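# Pin the fork link to the eye plate

## Task

Join the fork link and the eye plate with the 12 mm pin, passing it through both cheeks of the fork and through the eye, with the pin head resting against the fork on the side facing the parts box. It fails if the pin is forced into the metal of either fork cheek or of the eye plate. It scores nothing if either gripper, or both together, is still holding any loose object at the end other than the fork link or the fitted pin. The assembly must stay in place on its own: if only the robot is keeping it together at the end, it is not done.

## Robot and tools

Robot: two xArm6 arms, named left_arm and right_arm, each with a parallel two-finger gripper and a wrist camera. The names are labels only and do not refer to sides of any image. Root link positions in the scene frame: left_arm at (-0.010, +0.372, 0) m with quat_wxyz (+0.998, 0, 0, -0.057); right_arm at (+0.012, -0.302, 0) m with quat_wxyz (+0.999, 0, 0, +0.051).

Scene frame: the origin sits on the table surface midway between the arms. +z is up, +x points out across the table, and left_arm stands on the +y side. All reported gripper poses and velocities use this frame. The printed hand position can be slightly wrong, more so when the arm is stretched far out.

Gripper geometry: the fingers point along the gripper's +z axis and separate along its y axis. end_effector_position is the spot between the finger pads when closed, roughly 2 cm short of the fingertips. Closing pushes the tips about 10 mm further along +z.

Tool execute_actions, argument actions: a list holding one action, one wait, or nothing. An empty list ({"actions": []}) commands nothing and just reports the state. A motion is {"rows": [...], "steps": n} with n from 1 to 15 (default 15); every control step lasts 1/30 s. Each row drives one step; if there are fewer rows than steps, the final row is repeated. A wait is {"steps": n} with n up to 300; it returns once n steps have gone by since the previous result, and the time you spend replying is counted within them. Optional pictures (true/false) chooses whether camera images come back; by default they do. A refused call moves nothing.

Row layout: always 14 numbers, even if one arm stays still. First left_arm: waist, shoulder, elbow, forearm roll, wrist pitch, wrist roll, then gripper opening; then the same seven for right_arm. The six joint values are absolute target angles in radians in each joint's own coordinates, the same values the Joint positions line prints, not offsets. Stated ranges per arm: waist -6.283..6.283, shoulder -2.059..2.094, elbow -3.927..0.192, forearm roll -6.283..6.283, wrist pitch -1.693..3.142, wrist roll -6.283..6.283. A target beyond a range end by more than 0.010 rad, and further out than the joint's current reading, gets the call refused. True ends may differ by up to 0.010 rad; a target past the true end is clipped there and the result may note "joint sent to its limit" (possibly referring to a move still running). No such note does not prove more travel exists. The opening is an absolute value from -1 (closed) to +1 (fully open, 0.084 m between pads).

Motion behaviour: joint targets move at most 3.14 rad/s, need 0.16 s to accelerate, and all joints of one arm are paced to arrive together. Each step's target stays within 0.623 rad of the measured angle, and if targets would shift the hand over 70 mm from where it is, they are pulled back proportionally. Far moves therefore take several calls. Between calls the arms keep heading toward the last row sent, until they have practically stopped or a step is HELD; after that only a new action makes them continue.

Result lines: the state line shows each gripper's position, quaternion and velocities. Joint positions and Joint velocities give, per arm, the six joints (rad, rad/s) plus the pad gap (m, m/s). grip_measured is the measured opening on the command scale. "joint command not followed" means the clearance check altered or blocked some joint targets; the rest of the row still ran. HELD marks steps where all or part of your row was not sent. Joint torques list each drive's total output, with offset, scale and noise, and are not zero in free air. MOTOR HOT appears from 65 °C; at 80 °C an OVER-TEMPERATURE FAULT brakes that arm until it cools. Holding loads heats motors, even while you are thinking.

Gripping: to keep hold of something, keep sending an opening well below grip_measured; the lower, the stronger the squeeze (about 24 N per pad, objects to roughly 6 cm). Resending grip_measured still presses lightly; wider parts may slip. Fast closing can hit harder and even spring the fingers open.

Load limits (N m): waist 43.5, shoulder 43.5, elbow 26.1, forearm roll 26.1, wrist pitch 17.4, wrist roll 17.4, including a held object's weight. Reaching one triggers a TORQUE FAULT: the arm backs that joint off slightly, holds for 10 s and drops the remainder of the call.

Cameras: cam_left_wrist and cam_right_wrist, 672x504 each, in that order. Calibration uses OpenCV conventions: cam_left_wrist K fx=fy=617.954, cx=335.295, cy=251.114, radial D=[0.390976, 0.0235973, 0, 0, 0.000127185, 0.482703, 0.0432507, 0.000515377]; cam_right_wrist fx=fy=629.512, cx=336.413, cy=250.041, D=[0.0606975, 0.00700533, 0, 0, 0.00637431, 0, 0, 0]. T_world_to_cam maps scene coordinates into the camera frame (+z forward, +x right, +y down) and is derived from the arm's joint readings; results list updated values when they change. Expect small errors (about 0.5% focal, 1.5 px centre, 0.5° and 2.5 mm pose).

Tool zoom_image: camera (one of the two names) and region [x0, y0, x1, y1] in pixels of that camera's latest image, top-left origin, at most 504x504. It only gives a closer look.

Tool read_manual: optional section, "licences"; returns URDF licence text, no motion.

Tool finished_scene: scene is the number of the current scene. It ends that scene irreversibly and reports success; the next scene's task then appears. Answering without a tool call ends everything.

Avoid: knocking or placing anything off the table, dropping or slamming parts, hard pushes, arms colliding or pressing on each other, and leaving any extra loose item in a gripper at the end. Occasional brief pushes may disturb loose objects. Smooth, economical motion is preferred.

Each tool is called after "Request:" as name(argument=value, ...), one argument or row to a line, values as JSON.

## Session

Request:
execute_actions(
  actions=[],
)

Scene clock: 0.00 s of 6033.50 s.
left_arm: end_effector_position=(+0.6097, +0.2205, +0.3399) grip_measured=+1.00 end_effector_quat_wxyz=(+0.020, -0.540, +0.841, -0.029) end_effector_velocity=(+0.000, +0.000, +0.000) end_effector_angular_velocity=(-0.000, -0.001, +0.001) | right_arm: end_effector_position=(+0.4949, -0.1750, +0.3092) grip_measured=+1.00 end_effector_quat_wxyz=(-0.059, +0.814, +0.557, -0.155) end_effector_velocity=(-0.000, +0.000, +0.000) end_effector_angular_velocity=(-0.000, +0.001, +0.000)
Joint positions: left_arm=[-0.122  0.66  -2.378 -0.011  1.648  1.762  0.084] | right_arm=[ 0.154  0.422 -1.963  0.006  1.874 -0.945  0.084]
Joint velocities: left_arm=[ 0.     0.    -0.001  0.    -0.    -0.001  0.   ] | right_arm=[ 0.    -0.    -0.     0.     0.001 -0.    -0.   ]
Joint torques (N m, as the arm reports them, + toward a larger angle): no reading
Motor temperatures (°C, as the motors report them): left_arm=[29 35 36 33 34 35] | right_arm=[32 31 30 32 38 29]

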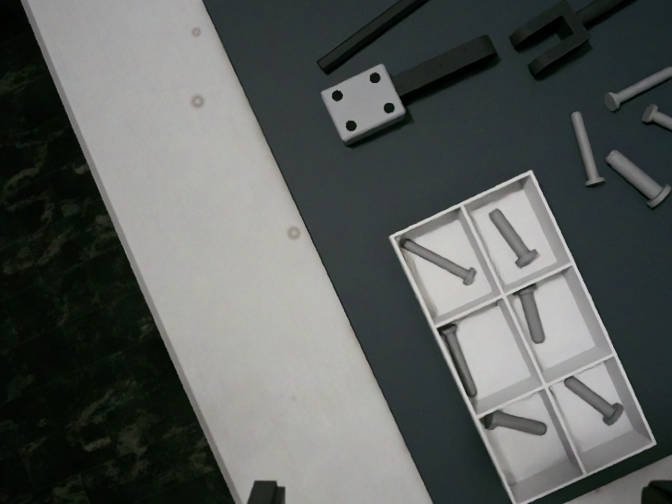

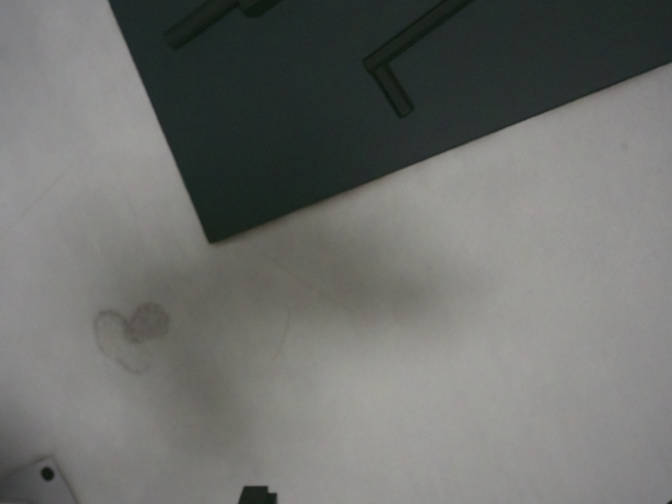

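Request:
execute_actions(
  actions=[
    {"rows":[[-0.373,-0.092,-1.16,0,1.252,1.083,1,0.154,0.422,-1.963,0.006,1.874,-0.945,1]]},
  ],
  pictures=false,
)

Request:
execute_actions(
  actions=[
    {"steps":40},
  ],
)

Scene clock: 19.00 s of 6033.50 s.
left_arm: end_effector_position=(+0.5235, +0.1471, +0.4185) grip_measured=+1.00 end_effector_quat_wxyz=(-0.056, +0.644, -0.754, +0.117) end_effector_velocity=(-0.310, -0.082, -0.121) end_effector_angular_velocity=(-0.153, +0.207, +0.542) | right_arm: end_effector_position=(+0.4948, -0.1748, +0.3094) grip_measured=+1.00 end_effector_quat_wxyz=(-0.059, +0.814, +0.557, -0.155) end_effector_velocity=(+0.001, -0.001, +0.000) end_effector_angular_velocity=(+0.000, -0.002, -0.002)
Joint positions: left_arm=[-0.284  0.187 -1.84  -0.004  1.393  1.331  0.084] | right_arm=[ 0.154  0.422 -1.963  0.006  1.874 -0.945  0.084]
Joint velocities: left_arm=[-0.343 -1.092  1.744  0.013 -0.524 -0.913  0.   ] | right_arm=[-0.002 -0.    -0.     0.    -0.002  0.    -0.   ]
Joint torques (N m, as the arm reports them, + toward a larger angle): left_arm=[  2.92 -17.87 -14.58   0.57  -1.14   0.43] | right_arm=[ -0.55 -21.88 -12.81  -0.24  -0.94   0.53]
Motor temperatures (°C, as the motors report them): left_arm=[29 36 38 33 34 35] | right_arm=[32 31 32 32 38 29]
Steps of this call (steps 1 to 90: nothing new was sent; then 15.50 s passed at rest; steps 91 to 105: all 15 steps of this action). Readings (joint positions):
91: left_arm=[-0.122 0.660 -2.377 -0.011 1.648 1.762] | right_arm=[0.154 0.422 -1.963 0.006 1.874 -0.945]
92: left_arm=[-0.123 0.657 -2.373 -0.011 1.645 1.757] | right_arm=[0.154 0.422 -1.963 0.006 1.874 -0.945]
94: left_arm=[-0.137 0.622 -2.328 -0.010 1.619 1.716] | right_arm=[0.154 0.422 -1.963 0.006 1.874 -0.945]
98: left_arm=[-0.195 0.471 -2.187 -0.008 1.534 1.575] | right_arm=[0.154 0.422 -1.963 0.006 1.874 -0.945]
105: the state above

Scene clock: 20.33 s of 6033.50 s.
left_arm: end_effector_position=(+0.3906, +0.1603, +0.2700) grip_measured=+1.00 end_effector_quat_wxyz=(-0.000, +0.708, -0.707, +0.000) end_effector_velocity=(-0.000, +0.000, -0.000) end_effector_angular_velocity=(+0.001, +0.001, +0.001) | right_arm: end_effector_position=(+0.4948, -0.1748, +0.3094) grip_measured=+1.00 end_effector_quat_wxyz=(-0.059, +0.814, +0.557, -0.155) end_effector_velocity=(+0.000, -0.000, -0.001) end_effector_angular_velocity=(-0.000, +0.002, -0.001)
Joint positions: left_arm=[-0.373 -0.092 -1.16   0.     1.252  1.083  0.084] | right_arm=[ 0.154  0.422 -1.963  0.006  1.874 -0.945  0.084]
Joint velocities: left_arm=[-0.     0.     0.001  0.     0.    -0.001 -0.   ] | right_arm=[-0.001  0.002 -0.     0.    -0.     0.    -0.   ]
Joint torques (N m, as the arm reports them, + toward a larger angle): left_arm=[ -0.36 -26.77 -20.9    0.23  -1.34   0.21] | right_arm=[ -0.43 -21.64 -12.78  -0.3   -0.84   0.52]
Motor temperatures (°C, as the motors report them): left_arm=[29 36 38 33 34 35] | right_arm=[32 31 32 32 38 29]
Steps of this call (steps 1 to 40: the robot went on to your last target). Readings (joint positions):
1: left_arm=[-0.295 0.154 -1.783 -0.004 1.377 1.302] | right_arm=[0.154 0.422 -1.963 0.006 1.874 -0.945]
2: left_arm=[-0.303 0.127 -1.729 -0.003 1.364 1.279] | right_arm=[0.154 0.422 -1.963 0.006 1.874 -0.945]
4: left_arm=[-0.315 0.090 -1.632 -0.003 1.345 1.245] | right_arm=[0.154 0.422 -1.963 0.006 1.874 -0.945]
8: left_arm=[-0.335 0.028 -1.457 -0.002 1.312 1.186] | right_arm=[0.154 0.422 -1.963 0.006 1.874 -0.945]
40: the state above
camera_calibration (this result's frames):
cam_left_wrist: T_world_to_cam=[[-0.99967, -0.00941372, 0.0238864, 0.415559], [-0.00959389, 0.999926, -0.0074396, -0.0889531], [-0.0238146, -0.00766631, -0.999687, 0.411991], [0, 0, 0, 1]] pos_world=[0.42438, 0.096017, 0.401274]
cam_right_wrist: T_world_to_cam=[[0.893132, -0.362248, -0.266632, -0.39329], [-0.323136, -0.9291, 0.17988, 0.00756835], [-0.312889, -0.0744984, -0.946864, 0.56128], [0, 0, 0, 1]] pos_world=[0.529323, -0.0936221, 0.425231]

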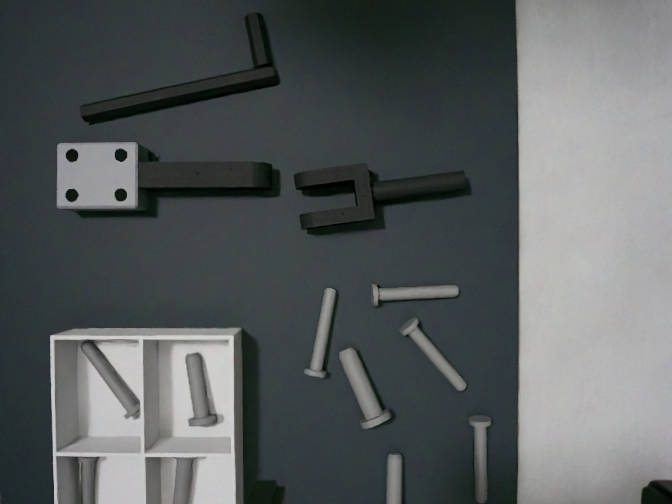

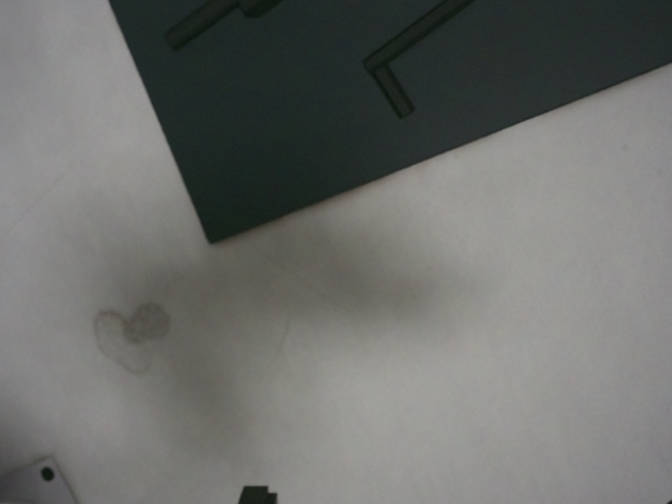

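Request:
zoom_image(
  camera="cam_left_wrist",
  region=[40, 130, 500, 504],
)

Region (40, 130, 500, 504) of cam_left_wrist's 672x504 image, scaled by 1.096, with more detail than that image has; it fills the top 410 rows of this view, and the rest is white.

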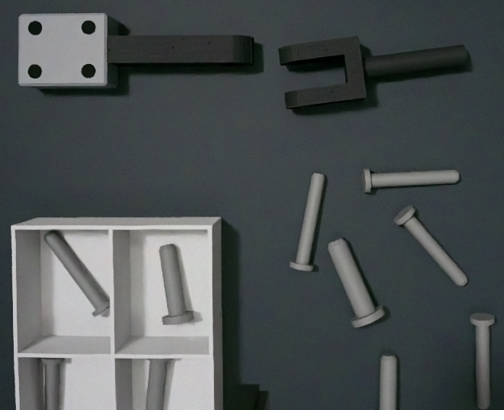

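Request:
zoom_image(
  camera="cam_left_wrist",
  region=[160, 330, 420, 504],
)

Region (160, 330, 420, 504) of cam_left_wrist's 672x504 image, scaled by 1.938, with more detail than that image has; it fills the top 337 rows of this view, and the rest is white.

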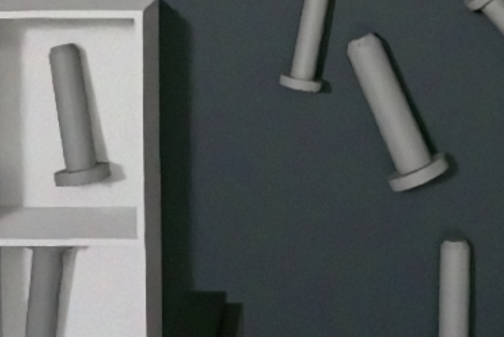

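Request:
execute_actions(
  actions=[
    {"rows":[[-0.3207,0.0883,-0.8507,0,0.7624,0.726,-0.2,0.546,0.425,-0.231,0,-1.094,0,1]]},
  ],
  pictures=false,
)

Request:
execute_actions(
  actions=[
    {"steps":70},
  ],
)

Scene clock: 47.90 s of 6033.50 s.
left_arm: end_effector_position=(+0.3976, +0.1801, +0.1176) grip_measured=-0.22 end_effector_quat_wxyz=(+0.001, +0.822, -0.569, -0.003) end_effector_velocity=(-0.059, +0.065, -0.256) end_effector_angular_velocity=(+0.046, +0.092, +0.560) | right_arm: end_effector_position=(+0.4632, -0.0864, +0.1781) grip_measured=+1.00 end_effector_quat_wxyz=(-0.012, +0.862, +0.479, -0.166) end_effector_velocity=(-0.132, +0.130, -0.336) end_effector_angular_velocity=(-0.294, -0.128, -0.554)
Joint positions: left_arm=[-0.327  0.068 -0.886  0.     0.824  0.771  0.035] | right_arm=[ 0.344  0.424 -1.59   0.003  1.5   -0.571  0.084]
Joint velocities: left_arm=[ 0.075  0.28   0.473 -0.001 -0.65  -0.484 -0.   ] | right_arm=[ 0.351  0.004  0.967 -0.006 -0.962  0.958  0.   ]
Joint torques (N m, as the arm reports them, + toward a larger angle): left_arm=[ -1.47 -39.49 -25.15   0.37  -1.36   0.76] | right_arm=[ -1.16 -22.28 -12.85  -0.27  -0.7    0.47]
Motor temperatures (°C, as the motors report them): left_arm=[29 36 40 33 34 35] | right_arm=[32 32 33 32 38 29]
Steps of this call (steps 1 to 15: the robot went on to your last target; steps 16 to 90: nothing new was sent; then 24.07 s passed at rest; steps 91 to 105: all 15 steps of this action). Readings (joint positions):
91: left_arm=[-0.373 -0.092 -1.160 -0.000 1.252 1.083] | right_arm=[0.154 0.422 -1.963 0.006 1.874 -0.945]
92: left_arm=[-0.373 -0.091 -1.158 -0.000 1.247 1.079] | right_arm=[0.156 0.421 -1.959 0.006 1.869 -0.940]
94: left_arm=[-0.369 -0.080 -1.137 -0.000 1.205 1.049] | right_arm=[0.177 0.418 -1.925 0.005 1.830 -0.901]
98: left_arm=[-0.353 -0.022 -1.040 0.000 1.064 0.946] | right_arm=[0.249 0.423 -1.804 0.005 1.715 -0.786]
105: the state above

Scene clock: 58.47 s of 6033.50 s.
left_arm: end_effector_position=(+0.3960, +0.1840, +0.1000) grip_measured=-0.22 end_effector_quat_wxyz=(+0.000, +0.836, -0.548, +0.000) end_effector_velocity=(-0.000, +0.000, -0.000) end_effector_angular_velocity=(+0.000, +0.001, +0.001) | right_arm: end_effector_position=(+0.3906, -0.0596, +0.0277) grip_measured=+1.00 end_effector_quat_wxyz=(+0.023, +0.917, +0.377, -0.128) end_effector_velocity=(+0.001, -0.000, +0.000) end_effector_angular_velocity=(+0.001, -0.001, -0.001)
Joint positions: left_arm=[-0.321  0.088 -0.851 -0.     0.762  0.726  0.035] | right_arm=[ 0.469  0.416 -1.104 -0.     0.949 -0.211  0.084]
Joint velocities: left_arm=[ 0.     0.     0.    -0.     0.    -0.001  0.   ] | right_arm=[-0.001 -0.    -0.    -0.    -0.001 -0.    -0.   ]
Joint torques (N m, as the arm reports them, + toward a larger angle): left_arm=[ -0.45 -29.   -18.24   0.31  -1.33   0.4 ] | right_arm=[ -0.14 -20.04 -11.19  -0.34  -0.97   0.62]
Motor temperatures (°C, as the motors report them): left_arm=[29 36 39 33 34 35] | right_arm=[32 32 33 32 38 29]
TORQUE FAULT: the external load on joint 3 (elbow) of the right arm reached its load limit, and that arm stopped for 10 seconds. A torque fault stops only its own arm. That arm's remaining commands of this call were not run. Joint 3 (elbow) of that arm moved back by up to 3 degrees. That arm holds there, with its grip as last carried out, and accepts commands again: back off and push less far. That arm stops again, at the same cost, whenever a joint's load reaches its limit.
The stop of the right arm began at step 17 of this call (marked STOPPED below). From that step on that arm followed nothing that you had sent. Nothing is kept back now, and the robot has no last target.
Steps of this call (steps 1 to 70: the robot went on to your last target; steps 71 to 317: the stop continued). Readings (joint positions):
1: left_arm=[-0.325 0.076 -0.873 0.000 0.806 0.757] | right_arm=[0.355 0.424 -1.557 0.003 1.468 -0.540]
2: left_arm=[-0.324 0.081 -0.865 0.000 0.793 0.748] | right_arm=[0.366 0.424 -1.525 0.003 1.435 -0.509]
4: left_arm=[-0.322 0.084 -0.859 0.000 0.777 0.737] | right_arm=[0.386 0.424 -1.458 0.003 1.368 -0.451]
8: left_arm=[-0.321 0.086 -0.855 -0.000 0.766 0.729] | right_arm=[0.421 0.425 -1.321 0.002 1.232 -0.353]
17: left_arm=[-0.321 0.088 -0.851 -0.000 0.763 0.726] | right_arm=[0.468 0.410 -1.052 -0.001 0.949 -0.211] STOPPED (the right arm)
317: the state above
camera_calibration (this result's frames):
cam_left_wrist: T_world_to_cam=[[-0.913353, -0.406464, 0.0239303, 0.46403], [-0.406731, 0.913518, -0.00741557, 0.0593799], [-0.0188466, -0.0165062, -0.999686, 0.242045], [0, 0, 0, 1]] pos_world=[0.452537, 0.138362, 0.231305]
cam_right_wrist: T_world_to_cam=[[0.705976, -0.70627, -0.0527264, -0.286904], [-0.675936, -0.694136, 0.247559, 0.281447], [-0.211443, -0.139131, -0.967437, 0.227642], [0, 0, 0, 1]] pos_world=[0.440921, 0.0244032, 0.135427]

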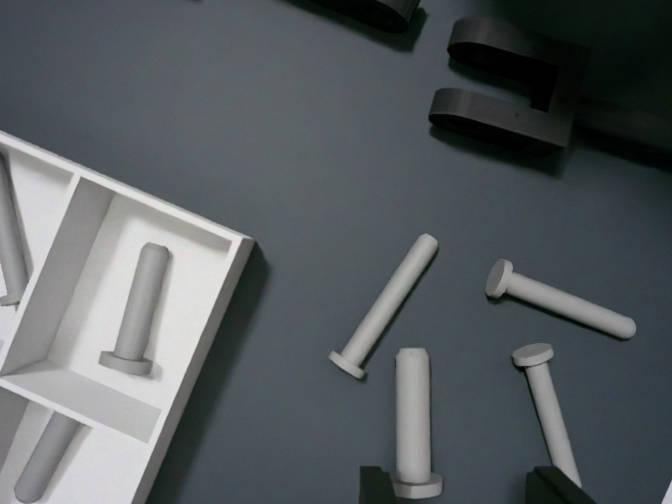

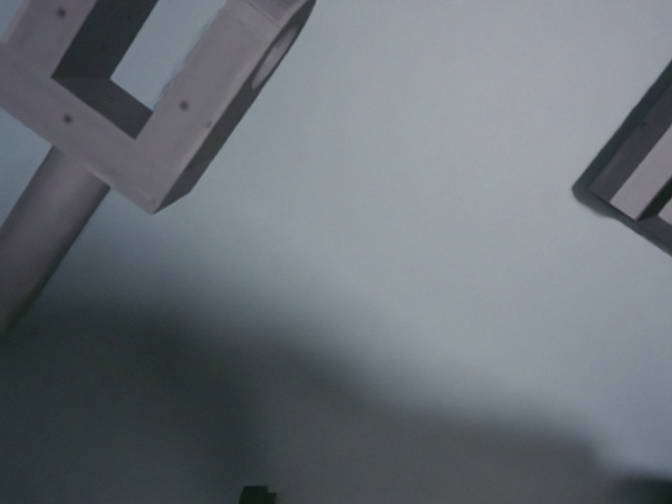

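Oops. Lift, then wrist first.

Request:
execute_actions(
  actions=[
    {"rows":[[-0.3207,0.0883,-0.8507,0,0.7624,0.726,-0.2,0.469,0.0,-1.104,0,0.949,-0.211,1]]},
  ],
  pictures=false,
)

Request:
execute_actions(
  actions=[
    {"rows":[[-0.3207,0.0883,-0.8507,0,0.7624,0.726,-0.2,0.3,0.0,-0.7,0,-0.3,0,1]]},
  ],
  pictures=false,
)

Request:
execute_actions(
  actions=[
    {"rows":[[-0.3207,0.0883,-0.8507,0,0.7624,0.726,-0.2,0.4,0.0,-0.231,0,-1.094,0,1]]},
  ],
  pictures=false,
)

Request:
execute_actions(
  actions=[
    {"steps":30},
  ],
  pictures=false,
)

Request:
execute_actions(
  actions=[
    {"rows":[[-0.3207,0.0883,-0.8507,0,0.7624,0.726,-0.2,0.5,0.425,-0.231,0,-1.094,0,1]]},
  ],
  pictures=false,
)

Request:
execute_actions(
  actions=[
    {"steps":30},
  ],
)

Scene clock: 65.70 s of 6033.50 s.
left_arm: end_effector_position=(+0.3960, +0.1840, +0.1000) grip_measured=-0.22 end_effector_quat_wxyz=(+0.000, +0.836, -0.548, +0.000) end_effector_velocity=(-0.001, +0.000, -0.000) end_effector_angular_velocity=(+0.001, +0.001, -0.001) | right_arm: end_effector_position=(+0.4361, -0.0304, +0.1900) grip_measured=+1.00 end_effector_quat_wxyz=(-0.007, +0.924, +0.380, +0.038) end_effector_velocity=(+0.051, +0.033, +0.386) end_effector_angular_velocity=(+0.415, -0.647, -0.000)
Joint positions: left_arm=[-0.321  0.088 -0.851 -0.     0.762  0.726  0.035] | right_arm=[ 0.469  0.079 -1.105 -0.     0.949 -0.211  0.084]
Joint velocities: left_arm=[-0.    -0.     0.001  0.    -0.     0.    -0.   ] | right_arm=[ 0.    -0.762 -0.004  0.    -0.002  0.     0.   ]
Joint torques (N m, as the arm reports them, + toward a larger angle): left_arm=[ -0.58 -28.74 -18.17   0.49  -1.29   0.37] | right_arm=[ -0.13 -15.37 -12.75  -0.21  -1.56   0.63]
Motor temperatures (°C, as the motors report them): left_arm=[29 36 39 33 34 35] | right_arm=[32 32 33 32 38 29]
Steps of this call (steps 1 to 90: nothing new was sent; then 3.73 s passed at rest; steps 91 to 105: all 15 steps of this action). Readings (joint positions):
91: left_arm=[-0.321 0.088 -0.851 -0.000 0.762 0.726] | right_arm=[0.469 0.416 -1.104 -0.000 0.949 -0.211]
92: left_arm=[-0.321 0.088 -0.851 0.000 0.762 0.726] | right_arm=[0.469 0.413 -1.103 -0.000 0.949 -0.211]
94: left_arm=[-0.321 0.088 -0.851 -0.000 0.762 0.726] | right_arm=[0.469 0.380 -1.098 -0.000 0.950 -0.211]
98: left_arm=[-0.321 0.088 -0.851 0.000 0.762 0.726] | right_arm=[0.469 0.265 -1.107 -0.000 0.948 -0.211]
105: the state above

Scene clock: 66.20 s of 6033.50 s.
left_arm: end_effector_position=(+0.3960, +0.1840, +0.1000) grip_measured=-0.22 end_effector_quat_wxyz=(+0.000, +0.836, -0.548, +0.000) end_effector_velocity=(-0.000, -0.000, -0.000) end_effector_angular_velocity=(-0.000, +0.001, +0.001) | right_arm: end_effector_position=(+0.5214, -0.0763, +0.1987) grip_measured=+1.00 end_effector_quat_wxyz=(-0.064, +0.922, +0.206, +0.321) end_effector_velocity=(+0.265, +0.047, +0.395) end_effector_angular_velocity=(+0.942, -1.885, -0.240)
Joint positions: left_arm=[-0.321  0.088 -0.851  0.     0.762  0.726  0.035] | right_arm=[ 0.316  0.005 -0.74   0.     0.067 -0.022  0.084]
Joint velocities: left_arm=[-0.     0.     0.001 -0.001 -0.    -0.001 -0.   ] | right_arm=[-0.116 -0.043  0.256 -0.001 -2.317  0.159  0.   ]
Joint torques (N m, as the arm reports them, + toward a larger angle): left_arm=[  0.13 -28.94 -18.32   0.33  -1.25   0.2 ] | right_arm=[  2.   -16.64 -14.48  -0.42  -2.28   0.87]
Motor temperatures (°C, as the motors report them): left_arm=[29 36 39 33 34 35] | right_arm=[32 32 33 32 38 29]
Steps of this call (steps 1 to 15: all 15 steps of this action). Readings (joint positions):
1: left_arm=[-0.321 0.088 -0.851 -0.000 0.762 0.726] | right_arm=[0.469 0.056 -1.105 -0.000 0.948 -0.211]
2: left_arm=[-0.321 0.088 -0.851 -0.000 0.762 0.726] | right_arm=[0.468 0.037 -1.105 -0.000 0.943 -0.209]
4: left_arm=[-0.321 0.088 -0.851 0.000 0.762 0.726] | right_arm=[0.458 0.019 -1.082 0.000 0.899 -0.195]
8: left_arm=[-0.321 0.088 -0.851 -0.000 0.762 0.726] | right_arm=[0.398 0.018 -0.932 -0.000 0.667 -0.123]
15: the state above

Scene clock: 66.70 s of 6033.50 s.
left_arm: end_effector_position=(+0.3960, +0.1840, +0.1000) grip_measured=-0.22 end_effector_quat_wxyz=(+0.000, +0.836, -0.548, +0.000) end_effector_velocity=(+0.000, +0.000, +0.000) end_effector_angular_velocity=(+0.000, -0.001, +0.000) | right_arm: end_effector_position=(+0.4417, -0.0726, +0.2244) grip_measured=+1.00 end_effector_quat_wxyz=(-0.136, +0.801, +0.201, +0.547) end_effector_velocity=(-0.163, -0.028, +0.235) end_effector_angular_velocity=(+0.619, -1.124, +0.101)
Joint positions: left_arm=[-0.321  0.088 -0.851 -0.     0.762  0.726  0.035] | right_arm=[ 0.39   0.    -0.29  -0.    -0.908 -0.002  0.084]
Joint velocities: left_arm=[-0.    -0.    -0.     0.001 -0.    -0.001 -0.   ] | right_arm=[ 0.108 -0.011  0.601  0.    -1.873  0.017  0.   ]
Joint torques (N m, as the arm reports them, + toward a larger angle): left_arm=[ -0.51 -29.22 -18.19   0.54  -1.36   0.29] | right_arm=[ -0.71 -10.93 -10.69  -0.14  -1.14   0.74]
Motor temperatures (°C, as the motors report them): left_arm=[29 36 39 33 34 35] | right_arm=[32 32 33 32 38 29]
Steps of this call (steps 1 to 15: all 15 steps of this action). Readings (joint positions):
1: left_arm=[-0.321 0.088 -0.851 0.000 0.762 0.726] | right_arm=[0.313 0.004 -0.733 0.000 -0.008 -0.018]
2: left_arm=[-0.321 0.088 -0.851 -0.000 0.762 0.726] | right_arm=[0.312 0.002 -0.726 0.000 -0.076 -0.015]
4: left_arm=[-0.321 0.088 -0.851 -0.000 0.762 0.726] | right_arm=[0.318 -0.002 -0.689 0.000 -0.175 -0.011]
8: left_arm=[-0.321 0.088 -0.851 0.000 0.762 0.726] | right_arm=[0.348 0.003 -0.521 -0.000 -0.366 -0.008]
15: the state above

Scene clock: 67.70 s of 6033.50 s.
left_arm: end_effector_position=(+0.3960, +0.1840, +0.1000) grip_measured=-0.22 end_effector_quat_wxyz=(+0.000, +0.836, -0.548, +0.000) end_effector_velocity=(+0.000, -0.000, +0.000) end_effector_angular_velocity=(+0.000, -0.001, -0.001) | right_arm: end_effector_position=(+0.4238, -0.0767, +0.2484) grip_measured=+1.00 end_effector_quat_wxyz=(-0.153, +0.764, +0.195, +0.596) end_effector_velocity=(-0.000, +0.000, -0.000) end_effector_angular_velocity=(-0.000, +0.000, +0.001)
Joint positions: left_arm=[-0.321  0.088 -0.851  0.     0.762  0.726  0.035] | right_arm=[ 0.4   -0.    -0.231  0.    -1.094  0.     0.084]
Joint velocities: left_arm=[-0.    -0.    -0.     0.001 -0.     0.    -0.   ] | right_arm=[ 0.001 -0.001  0.    -0.     0.001 -0.     0.   ]
Joint torques (N m, as the arm reports them, + toward a larger angle): left_arm=[  0.1  -28.94 -18.4    0.35  -1.36   0.41] | right_arm=[ -0.15 -10.38  -7.78  -0.29  -2.13   0.59]
Motor temperatures (°C, as the motors report them): left_arm=[29 36 39 33 34 35] | right_arm=[32 32 33 32 38 29]
Steps of this call (steps 1 to 30: the robot went on to your last target). Readings (joint positions):
1: left_arm=[-0.321 0.088 -0.851 -0.000 0.762 0.726] | right_arm=[0.393 -0.000 -0.272 -0.000 -0.963 -0.001]
2: left_arm=[-0.321 0.088 -0.851 -0.000 0.762 0.726] | right_arm=[0.395 -0.000 -0.260 -0.000 -1.004 -0.001]
4: left_arm=[-0.321 0.088 -0.851 0.000 0.762 0.726] | right_arm=[0.398 -0.000 -0.246 0.000 -1.050 -0.000]
8: left_arm=[-0.321 0.088 -0.851 -0.000 0.762 0.726] | right_arm=[0.399 -0.000 -0.236 0.000 -1.083 -0.000]
30: the state above
All arms were judged still, so your last target was given up. Only a new action makes them travel on or press farther. Fingers that are still opening or closing keep moving.

Scene clock: 68.20 s of 6033.50 s.
left_arm: end_effector_position=(+0.3960, +0.1840, +0.1000) grip_measured=-0.22 end_effector_quat_wxyz=(+0.000, +0.836, -0.548, +0.000) end_effector_velocity=(+0.000, +0.000, +0.000) end_effector_angular_velocity=(+0.001, -0.001, -0.001) | right_arm: end_effector_position=(+0.3697, -0.0635, +0.0782) grip_measured=+1.00 end_effector_quat_wxyz=(-0.133, +0.851, +0.258, +0.438) end_effector_velocity=(-0.141, -0.020, -0.276) end_effector_angular_velocity=(-0.363, +0.543, +0.145)
Joint positions: left_arm=[-0.321  0.088 -0.851  0.     0.762  0.726  0.035] | right_arm=[ 0.487  0.373 -0.23  -0.    -1.093 -0.     0.084]
Joint velocities: left_arm=[ 0.     0.    -0.001  0.001 -0.     0.    -0.   ] | right_arm=[ 0.143  0.623  0.022 -0.001  0.008 -0.    -0.   ]
Joint torques (N m, as the arm reports them, + toward a larger angle): left_arm=[ -0.57 -28.95 -18.11   0.32  -1.55   0.35] | right_arm=[ -1.27 -18.43  -4.89  -0.04  -2.82   0.71]
Motor temperatures (°C, as the motors report them): left_arm=[29 36 39 33 34 35] | right_arm=[32 32 33 32 38 29]
Steps of this call (steps 1 to 15: all 15 steps of this action). Readings (joint positions):
1: left_arm=[-0.321 0.088 -0.851 0.000 0.762 0.726] | right_arm=[0.400 0.000 -0.231 0.000 -1.094 0.000]
2: left_arm=[-0.321 0.088 -0.851 0.000 0.762 0.726] | right_arm=[0.401 0.003 -0.231 0.000 -1.094 0.000]
4: left_arm=[-0.321 0.088 -0.851 -0.000 0.762 0.726] | right_arm=[0.410 0.040 -0.234 0.000 -1.095 0.000]
8: left_arm=[-0.321 0.088 -0.851 0.000 0.762 0.726] | right_arm=[0.440 0.168 -0.231 -0.000 -1.094 -0.000]
15: the state above

Scene clock: 69.20 s of 6033.50 s.
left_arm: end_effector_position=(+0.3960, +0.1840, +0.1000) grip_measured=-0.22 end_effector_quat_wxyz=(+0.000, +0.836, -0.548, +0.000) end_effector_velocity=(-0.000, +0.000, -0.000) end_effector_angular_velocity=(+0.001, +0.001, -0.002) | right_arm: end_effector_position=(+0.3584, -0.0647, +0.0563) grip_measured=+1.00 end_effector_quat_wxyz=(-0.129, +0.860, +0.267, +0.415) end_effector_velocity=(-0.000, +0.001, +0.000) end_effector_angular_velocity=(+0.001, -0.001, +0.003)
Joint positions: left_arm=[-0.321  0.088 -0.851 -0.     0.762  0.726  0.035] | right_arm=[ 0.5    0.425 -0.231  0.    -1.094  0.     0.084]
Joint velocities: left_arm=[-0.     0.     0.001  0.     0.     0.001  0.   ] | right_arm=[ 0.002 -0.     0.    -0.    -0.001 -0.     0.   ]
Joint torques (N m, as the arm reports them, + toward a larger angle): left_arm=[ -0.37 -29.29 -18.05   0.33  -1.01   0.52] | right_arm=[ -0.14 -12.24  -3.18  -0.1   -2.3    0.7 ]
Motor temperatures (°C, as the motors report them): left_arm=[29 36 39 33 34 35] | right_arm=[32 32 33 32 38 29]
Steps of this call (steps 1 to 30: the robot went on to your last target). Readings (joint positions):
1: left_arm=[-0.321 0.088 -0.851 -0.000 0.762 0.726] | right_arm=[0.491 0.390 -0.229 -0.000 -1.093 -0.000]
2: left_arm=[-0.321 0.088 -0.851 -0.000 0.762 0.726] | right_arm=[0.494 0.401 -0.229 -0.000 -1.093 -0.000]
4: left_arm=[-0.321 0.088 -0.851 -0.000 0.762 0.726] | right_arm=[0.497 0.413 -0.230 -0.000 -1.094 -0.000]
8: left_arm=[-0.321 0.088 -0.851 0.000 0.762 0.726] | right_arm=[0.499 0.421 -0.231 0.000 -1.094 0.000]
30: the state above
All arms were judged still, so your last target was given up. Only a new action makes them travel on or press farther. Fingers that are still opening or closing keep moving.
camera_calibration (this result's frames):
cam_left_wrist: T_world_to_cam=[[-0.913353, -0.406464, 0.0239305, 0.46403], [-0.406731, 0.913518, -0.00741534, 0.0593797], [-0.0188469, -0.0165061, -0.999686, 0.242045], [0, 0, 0, 1]] pos_world=[0.452537, 0.138362, 0.231305]
cam_right_wrist: T_world_to_cam=[[0.568261, -0.822781, 0.0105166, -0.227994], [-0.504055, -0.358176, -0.7859, 0.267478], [0.65039, 0.441295, -0.618264, -0.0432221], [0, 0, 0, 1]] pos_world=[0.292495, -0.0727112, 0.185886]

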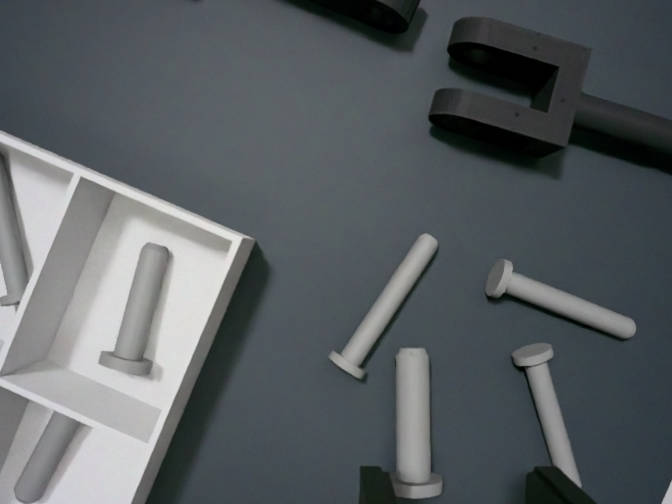

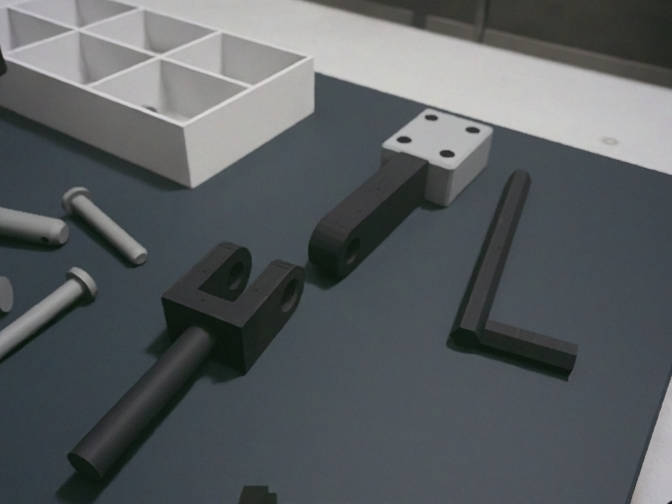

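Request:
execute_actions(
  actions=[
    {"rows":[[-0.5944,0.2387,-1.0179,0,0.7792,-0.8284,-0.2,0.42,0.425,-0.231,0,-1.094,0,1]]},
  ],
  pictures=false,
)

Request:
execute_actions(
  actions=[
    {"steps":25},
  ],
  pictures=false,
)

Request:
execute_actions(
  actions=[
    {"rows":[[-0.5944,0.3697,-0.991,0,0.6213,-0.8284,-0.2,0.42,0.425,-0.231,0,-1.094,0,1]]},
  ],
  pictures=false,
)

Request:
execute_actions(
  actions=[
    {"steps":15},
  ],
)

Scene clock: 88.37 s of 6033.50 s.
left_arm: end_effector_position=(+0.3700, +0.0696, +0.0915) grip_measured=-0.22 end_effector_quat_wxyz=(-0.000, +0.961, -0.276, -0.000) end_effector_velocity=(-0.061, -0.156, -0.016) end_effector_angular_velocity=(+0.004, +0.004, +2.409) | right_arm: end_effector_position=(+0.3761, -0.0927, +0.0563) grip_measured=+1.00 end_effector_quat_wxyz=(-0.112, +0.870, +0.232, +0.420) end_effector_velocity=(+0.002, -0.003, +0.000) end_effector_angular_velocity=(-0.000, +0.000, -0.008)
Joint positions: left_arm=[-0.559  0.219 -0.996 -0.     0.777 -0.115  0.035] | right_arm=[ 0.421  0.425 -0.231 -0.    -1.094 -0.     0.084]
Joint velocities: left_arm=[-0.328  0.18  -0.195 -0.001  0.021 -2.737  0.   ] | right_arm=[-0.008 -0.001 -0.    -0.     0.001 -0.    -0.   ]
Joint torques (N m, as the arm reports them, + toward a larger angle): left_arm=[  4.11 -35.15 -17.56   0.49  -1.37   0.42] | right_arm=[ -0.1  -12.32  -3.13   0.1   -2.34   0.67]
Motor temperatures (°C, as the motors report them): left_arm=[29 36 39 33 34 35] | right_arm=[32 31 31 32 38 29]
Steps of this call (steps 1 to 90: nothing new was sent; then 15.67 s passed at rest; steps 91 to 105: all 15 steps of this action). Readings (joint positions):
91: left_arm=[-0.321 0.088 -0.851 0.000 0.762 0.726] | right_arm=[0.500 0.425 -0.231 -0.000 -1.094 -0.000]
92: left_arm=[-0.322 0.089 -0.852 0.000 0.763 0.721] | right_arm=[0.496 0.425 -0.231 -0.000 -1.094 -0.000]
94: left_arm=[-0.339 0.099 -0.863 0.000 0.764 0.678] | right_arm=[0.467 0.425 -0.231 -0.000 -1.094 -0.000]
98: left_arm=[-0.430 0.149 -0.918 -0.000 0.769 0.458] | right_arm=[0.430 0.425 -0.231 0.000 -1.094 0.000]
105: the state above

Scene clock: 89.20 s of 6033.50 s.
left_arm: end_effector_position=(+0.3636, +0.0527, +0.0901) grip_measured=-0.22 end_effector_quat_wxyz=(+0.000, +0.998, +0.060, +0.000) end_effector_velocity=(-0.000, -0.000, -0.000) end_effector_angular_velocity=(+0.001, -0.000, +0.002) | right_arm: end_effector_position=(+0.3763, -0.0931, +0.0563) grip_measured=+1.00 end_effector_quat_wxyz=(-0.112, +0.870, +0.232, +0.420) end_effector_velocity=(-0.000, -0.000, -0.000) end_effector_angular_velocity=(-0.001, +0.001, -0.000)
Joint positions: left_arm=[-0.594  0.239 -1.018  0.     0.779 -0.828  0.035] | right_arm=[ 0.42   0.425 -0.231 -0.    -1.094 -0.     0.084]
Joint velocities: left_arm=[-0.     0.    -0.     0.001  0.    -0.003 -0.   ] | right_arm=[-0.001 -0.     0.    -0.     0.001 -0.    -0.   ]
Joint torques (N m, as the arm reports them, + toward a larger angle): left_arm=[ -0.63 -33.74 -18.5    0.34  -1.29   0.35] | right_arm=[ -0.15 -12.18  -2.98   0.11  -2.34   0.68]
Motor temperatures (°C, as the motors report them): left_arm=[29 36 39 33 34 35] | right_arm=[32 31 31 32 38 29]
Steps of this call (steps 1 to 25: the robot went on to your last target). Readings (joint positions):
1: left_arm=[-0.569 0.224 -1.001 -0.000 0.777 -0.206] | right_arm=[0.421 0.425 -0.231 -0.000 -1.094 -0.000]
2: left_arm=[-0.576 0.228 -1.006 -0.000 0.778 -0.298] | right_arm=[0.421 0.425 -0.231 -0.000 -1.094 -0.000]
4: left_arm=[-0.585 0.233 -1.011 -0.000 0.779 -0.479] | right_arm=[0.420 0.425 -0.231 -0.000 -1.094 -0.000]
8: left_arm=[-0.591 0.237 -1.016 -0.000 0.779 -0.733] | right_arm=[0.420 0.425 -0.231 -0.000 -1.094 -0.000]
25: the state above

Scene clock: 89.70 s of 6033.50 s.
left_arm: end_effector_position=(+0.3638, +0.0525, +0.0310) grip_measured=-0.21 end_effector_quat_wxyz=(+0.000, +0.998, +0.060, +0.000) end_effector_velocity=(+0.001, -0.000, -0.003) end_effector_angular_velocity=(-0.004, -0.006, +0.000) | right_arm: end_effector_position=(+0.3763, -0.0931, +0.0563) grip_measured=+1.00 end_effector_quat_wxyz=(-0.112, +0.870, +0.232, +0.420) end_effector_velocity=(+0.000, -0.001, -0.000) end_effector_angular_velocity=(-0.001, +0.000, -0.001)
Joint positions: left_arm=[-0.594  0.363 -0.992  0.     0.627 -0.828  0.035] | right_arm=[ 0.42   0.425 -0.231  0.    -1.094  0.     0.084]
Joint velocities: left_arm=[-0.     0.007  0.005  0.001 -0.019 -0.001  0.   ] | right_arm=[-0.002  0.002  0.     0.    -0.001 -0.001 -0.   ]
Joint torques (N m, as the arm reports them, + toward a larger angle): left_arm=[  0.18 -20.5  -16.88   0.46  -3.79   0.25] | right_arm=[ -0.14 -12.3   -3.08   0.07  -2.37   0.71]
Motor temperatures (°C, as the motors report them): left_arm=[29 36 39 33 34 35] | right_arm=[32 31 31 32 38 29]
Steps of this call (steps 1 to 15: all 15 steps of this action). Readings (joint positions):
1: left_arm=[-0.594 0.239 -1.018 0.000 0.779 -0.828] | right_arm=[0.420 0.425 -0.231 -0.000 -1.094 0.000]
2: left_arm=[-0.594 0.241 -1.018 -0.000 0.774 -0.828] | right_arm=[0.420 0.425 -0.231 -0.000 -1.094 -0.000]
4: left_arm=[-0.594 0.269 -1.016 -0.000 0.733 -0.828] | right_arm=[0.420 0.425 -0.231 -0.000 -1.094 -0.000]
8: left_arm=[-0.594 0.353 -0.989 0.000 0.651 -0.828] | right_arm=[0.420 0.425 -0.231 -0.000 -1.094 -0.000]
15: the state above

Scene clock: 90.20 s of 6033.50 s.
left_arm: end_effector_position=(+0.3640, +0.0523, +0.0301) grip_measured=-0.21 end_effector_quat_wxyz=(+0.001, +0.998, +0.060, +0.001) end_effector_velocity=(-0.000, +0.000, -0.000) end_effector_angular_velocity=(-0.000, -0.001, +0.001) | right_arm: end_effector_position=(+0.3763, -0.0931, +0.0563) grip_measured=+1.00 end_effector_quat_wxyz=(-0.112, +0.870, +0.232, +0.420) end_effector_velocity=(+0.000, -0.000, +0.000) end_effector_angular_velocity=(+0.000, -0.001, -0.001)
Joint positions: left_arm=[-0.594  0.365 -0.991 -0.     0.624 -0.828  0.035] | right_arm=[ 0.42   0.425 -0.231  0.    -1.094  0.     0.084]
Joint velocities: left_arm=[ 0.    -0.001  0.002  0.    -0.002 -0.002  0.   ] | right_arm=[-0.001 -0.001 -0.    -0.    -0.     0.     0.   ]
Joint torques (N m, as the arm reports them, + toward a larger angle): left_arm=[ -0.27  -7.75 -15.42   0.44  -5.54   0.18] | right_arm=[ -0.06 -12.16  -3.09  -0.1   -2.23   0.68]
Motor temperatures (°C, as the motors report them): left_arm=[29 36 39 33 35 35] | right_arm=[32 31 31 32 38 29]
Steps of this call (steps 1 to 15: the robot went on to your last target). Readings (joint positions):
1: left_arm=[-0.594 0.364 -0.992 0.000 0.627 -0.828] | right_arm=[0.420 0.425 -0.231 0.000 -1.094 0.000]
2: left_arm=[-0.594 0.364 -0.991 0.000 0.626 -0.828] | right_arm=[0.420 0.425 -0.231 -0.000 -1.094 0.000]
4: left_arm=[-0.594 0.364 -0.991 0.000 0.625 -0.828] | right_arm=[0.420 0.425 -0.231 0.000 -1.094 0.000]
8: left_arm=[-0.594 0.365 -0.992 -0.000 0.624 -0.828] | right_arm=[0.420 0.425 -0.231 0.000 -1.094 -0.000]
15: the state above
All arms were judged still, so your last target was given up. Only a new action makes them travel on or press farther. Fingers that are still opening or closing keep moving.
camera_calibration (this result's frames):
cam_left_wrist: T_world_to_cam=[[0.128162, -0.991423, 0.0256, 0.0343878], [-0.991679, -0.128425, -0.00890962, 0.433587], [0.0121209, -0.0242451, -0.999633, 0.158521], [0, 0, 0, 1]] pos_world=[0.42365, 0.0936195, 0.161446]
cam_right_wrist: T_world_to_cam=[[0.500696, -0.865559, 0.0105164, -0.240132], [-0.531092, -0.316767, -0.785875, 0.280311], [0.683553, 0.3879, -0.618296, -0.0597485], [0, 0, 0, 1]] pos_world=[0.309945, -0.0958784, 0.185873]

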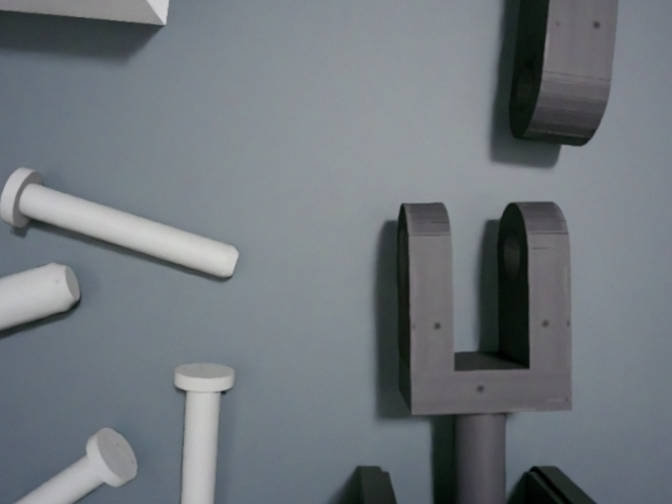

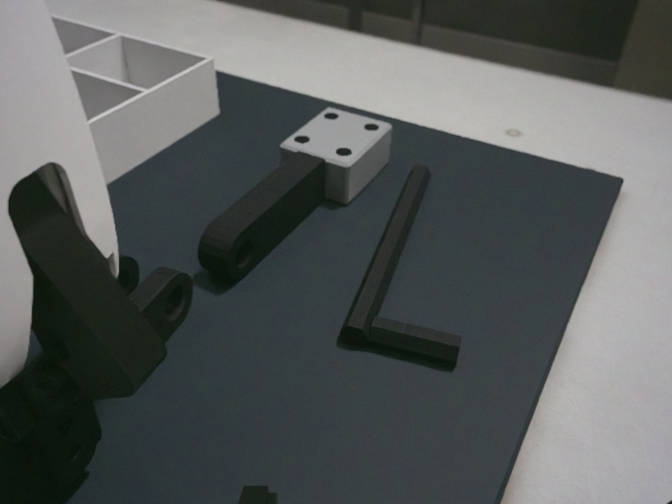

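Request:
execute_actions(
  actions=[
    {"rows":[[-0.5944,0.352,-0.9925,0,0.6405,-0.8284,-0.2,0.42,0.425,-0.231,0,-1.094,0,1]],"steps":8},
  ],
  pictures=false,
)

Request:
execute_actions(
  actions=[
    {"rows":[[-0.5944,0.352,-0.9925,0,0.6405,-0.8284,-0.5,0.42,0.425,-0.231,0,-1.094,0,1],[-0.5944,0.352,-0.9925,0,0.6405,-0.8284,-0.5,0.42,0.425,-0.231,0,-1.094,0,1],[-0.5944,0.352,-0.9925,0,0.6405,-0.8284,-0.6,0.42,0.425,-0.231,0,-1.094,0,1],[-0.5944,0.352,-0.9925,0,0.6405,-0.8284,-0.7,0.42,0.425,-0.231,0,-1.094,0,1],[-0.5944,0.352,-0.9925,0,0.6405,-0.8284,-0.8,0.42,0.425,-0.231,0,-1.094,0,1],[-0.5944,0.352,-0.9925,0,0.6405,-0.8284,-1,0.42,0.425,-0.231,0,-1.094,0,1]]},
  ],
  pictures=false,
)

Request:
execute_actions(
  actions=[
    {"rows":[[-0.6043,0.363,-1.0102,0,0.6472,-0.7183,-1,0.42,0.425,-0.231,0,-1.094,0,1]]},
  ],
  pictures=false,
)

Request:
execute_actions(
  actions=[
    {"steps":10},
  ],
)

Scene clock: 103.20 s of 6033.50 s.
left_arm: end_effector_position=(+0.3632, +0.0530, +0.0321) grip_measured=-0.22 end_effector_quat_wxyz=(-0.001, +0.998, +0.060, -0.001) end_effector_velocity=(-0.001, +0.002, +0.007) end_effector_angular_velocity=(+0.006, +0.007, +0.002) | right_arm: end_effector_position=(+0.3763, -0.0931, +0.0563) grip_measured=+1.00 end_effector_quat_wxyz=(-0.112, +0.870, +0.232, +0.420) end_effector_velocity=(-0.001, -0.000, -0.001) end_effector_angular_velocity=(-0.001, +0.002, +0.000)
Joint positions: left_arm=[-0.594  0.36  -0.991 -0.     0.633 -0.828  0.035] | right_arm=[ 0.42   0.425 -0.231  0.    -1.094 -0.     0.084]
Joint velocities: left_arm=[ 0.001 -0.016 -0.003  0.     0.028 -0.001  0.   ] | right_arm=[ 0.     0.002  0.    -0.     0.001 -0.    -0.   ]
Joint torques (N m, as the arm reports them, + toward a larger angle): left_arm=[ -0.26 -35.48 -16.97   0.45  -1.16   0.43] | right_arm=[ -0.39 -12.48  -3.03  -0.13  -2.31   0.58]
Motor temperatures (°C, as the motors report them): left_arm=[29 36 39 33 36 35] | right_arm=[32 31 31 32 38 29]
Steps of this call (steps 1 to 90: nothing new was sent; then 9.73 s passed at rest; steps 91 to 98: all 8 steps of this action). Readings (joint positions):
91: left_arm=[-0.594 0.365 -0.991 0.000 0.623 -0.828] | right_arm=[0.420 0.425 -0.231 -0.000 -1.094 -0.000]
92: left_arm=[-0.594 0.364 -0.991 0.000 0.626 -0.828] | right_arm=[0.420 0.425 -0.231 -0.000 -1.094 -0.000]
94: left_arm=[-0.594 0.362 -0.991 -0.000 0.629 -0.828] | right_arm=[0.420 0.425 -0.231 -0.000 -1.094 -0.000]
98: the state above

Scene clock: 103.70 s of 6033.50 s.
left_arm: end_effector_position=(+0.3633, +0.0529, +0.0353) grip_measured=-0.74 end_effector_quat_wxyz=(-0.000, +0.998, +0.060, -0.000) end_effector_velocity=(+0.002, -0.002, +0.004) end_effector_angular_velocity=(-0.005, -0.006, -0.001) | right_arm: end_effector_position=(+0.3763, -0.0931, +0.0563) grip_measured=+1.00 end_effector_quat_wxyz=(-0.112, +0.870, +0.232, +0.420) end_effector_velocity=(-0.000, +0.000, -0.000) end_effector_angular_velocity=(+0.000, -0.000, +0.001)
Joint positions: left_arm=[-0.594  0.353 -0.992 -0.     0.641 -0.828  0.011] | right_arm=[ 0.42   0.425 -0.231  0.    -1.094 -0.     0.084]
Joint velocities: left_arm=[-0.    -0.005 -0.003  0.     0.     0.001 -0.   ] | right_arm=[ 0.001  0.    -0.    -0.    -0.     0.     0.   ]
Joint torques (N m, as the arm reports them, + toward a larger angle): left_arm=[ -0.52 -36.35 -17.92   0.5   -1.51   0.48] | right_arm=[ -0.15 -12.23  -3.19   0.05  -2.28   0.67]
Motor temperatures (°C, as the motors report them): left_arm=[29 36 39 33 36 35] | right_arm=[32 31 31 32 38 29]
Steps of this call (steps 1 to 15: all 15 steps of this action). Readings (joint positions):
1: left_arm=[-0.594 0.359 -0.992 0.000 0.634 -0.828] | right_arm=[0.420 0.425 -0.231 -0.000 -1.094 0.000]
2: left_arm=[-0.594 0.359 -0.992 0.000 0.635 -0.828] | right_arm=[0.420 0.425 -0.231 0.000 -1.094 -0.000]
4: left_arm=[-0.594 0.357 -0.992 -0.000 0.637 -0.828] | right_arm=[0.420 0.425 -0.231 -0.000 -1.094 -0.000]
8: left_arm=[-0.594 0.354 -0.992 0.000 0.639 -0.828] | right_arm=[0.420 0.425 -0.231 -0.000 -1.094 0.000]
15: the state above

Scene clock: 104.20 s of 6033.50 s.
left_arm: end_effector_position=(+0.3636, +0.0463, +0.0359) grip_measured=-0.74 end_effector_quat_wxyz=(-0.000, +1.000, +0.001, -0.000) end_effector_velocity=(+0.001, -0.002, +0.001) end_effector_angular_velocity=(-0.002, -0.003, -0.016) | right_arm: end_effector_position=(+0.3763, -0.0931, +0.0563) grip_measured=+1.00 end_effector_quat_wxyz=(-0.112, +0.870, +0.232, +0.420) end_effector_velocity=(-0.000, +0.000, -0.001) end_effector_angular_velocity=(-0.001, +0.002, +0.000)
Joint positions: left_arm=[-0.604  0.363 -1.01   0.     0.647 -0.72   0.011] | right_arm=[ 0.42   0.425 -0.231 -0.    -1.094  0.     0.084]
Joint velocities: left_arm=[-0.001  0.001 -0.005 -0.     0.001  0.015  0.   ] | right_arm=[ 0.     0.001  0.    -0.     0.001  0.    -0.   ]
Joint torques (N m, as the arm reports them, + toward a larger angle): left_arm=[ -0.55 -36.69 -17.94   0.39  -1.46   0.3 ] | right_arm=[ -0.02 -12.34  -2.99  -0.09  -2.31   0.66]
Motor temperatures (°C, as the motors report them): left_arm=[29 36 39 33 36 35] | right_arm=[32 31 31 32 38 29]
Steps of this call (steps 1 to 15: all 15 steps of this action). Readings (joint positions):
1: left_arm=[-0.594 0.353 -0.992 -0.000 0.641 -0.828] | right_arm=[0.420 0.425 -0.231 0.000 -1.094 -0.000]
2: left_arm=[-0.595 0.353 -0.993 -0.000 0.641 -0.824] | right_arm=[0.420 0.425 -0.231 0.000 -1.094 0.000]
4: left_arm=[-0.597 0.356 -0.998 -0.000 0.643 -0.789] | right_arm=[0.420 0.425 -0.231 -0.000 -1.094 0.000]
8: left_arm=[-0.603 0.362 -1.008 0.000 0.646 -0.735] | right_arm=[0.420 0.425 -0.231 0.000 -1.094 0.000]
15: the state above

Scene clock: 104.53 s of 6033.50 s.
left_arm: end_effector_position=(+0.3636, +0.0462, +0.0360) grip_measured=-0.74 end_effector_quat_wxyz=(-0.000, +1.000, +0.000, -0.000) end_effector_velocity=(-0.000, +0.000, -0.000) end_effector_angular_velocity=(-0.000, +0.001, +0.000) | right_arm: end_effector_position=(+0.3763, -0.0931, +0.0563) grip_measured=+1.00 end_effector_quat_wxyz=(-0.112, +0.870, +0.232, +0.420) end_effector_velocity=(+0.000, +0.000, +0.001) end_effector_angular_velocity=(+0.001, -0.003, -0.000)
Joint positions: left_arm=[-0.604  0.363 -1.01   0.     0.647 -0.718  0.011] | right_arm=[ 0.42   0.425 -0.231 -0.    -1.094  0.     0.084]
Joint velocities: left_arm=[-0.    -0.     0.001 -0.001  0.     0.    -0.   ] | right_arm=[-0.    -0.002  0.    -0.    -0.001 -0.     0.   ]
Joint torques (N m, as the arm reports them, + toward a larger angle): left_arm=[ -0.27 -36.58 -18.19   0.51  -1.4    0.27] | right_arm=[ -0.19 -12.64  -3.22  -0.1   -2.39   0.76]
Motor temperatures (°C, as the motors report them): left_arm=[29 36 39 33 36 35] | right_arm=[32 31 31 32 38 29]
Steps of this call (steps 1 to 10: the robot went on to your last target). Readings (joint positions):
1: left_arm=[-0.604 0.363 -1.010 0.000 0.647 -0.719] | right_arm=[0.420 0.425 -0.231 0.000 -1.094 0.000]
2: left_arm=[-0.604 0.363 -1.010 0.000 0.647 -0.719] | right_arm=[0.420 0.425 -0.231 0.000 -1.094 -0.000]
4: left_arm=[-0.604 0.363 -1.010 0.000 0.647 -0.719] | right_arm=[0.420 0.425 -0.231 0.000 -1.094 0.000]
8: left_arm=[-0.604 0.363 -1.010 0.000 0.647 -0.718] | right_arm=[0.420 0.425 -0.231 0.000 -1.094 -0.000]
10: the state above
camera_calibration (this result's frames):
cam_left_wrist: T_world_to_cam=[[0.00868914, -0.999676, 0.0239206, 0.0721401], [-0.999933, -0.00886832, -0.00739476, 0.429885], [0.0076045, -0.0238548, -0.999687, 0.165844], [0, 0, 0, 1]] pos_world=[0.427968, 0.0798853, 0.167245]
cam_right_wrist: T_world_to_cam=[[0.500696, -0.865559, 0.0105164, -0.240132], [-0.531092, -0.316767, -0.785875, 0.280311], [0.683553, 0.3879, -0.618296, -0.0597485], [0, 0, 0, 1]] pos_world=[0.309945, -0.0958784, 0.185873]

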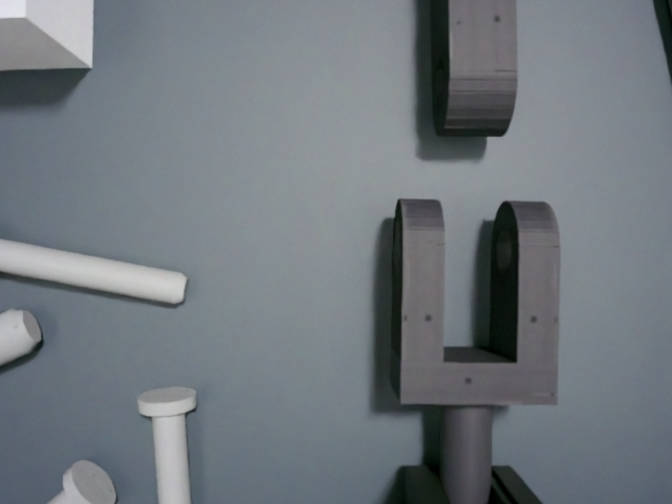

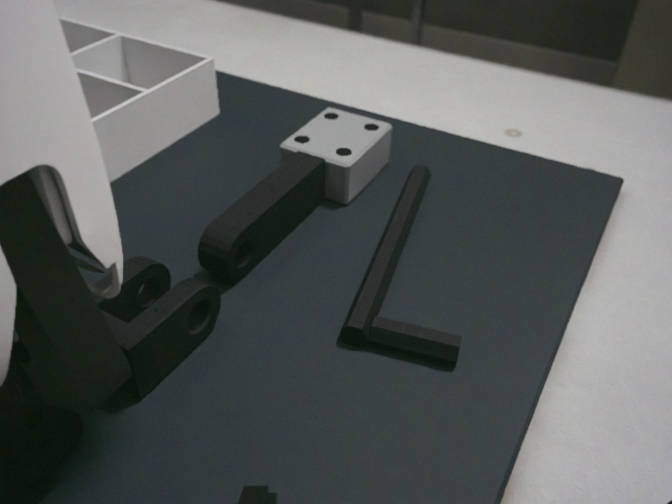

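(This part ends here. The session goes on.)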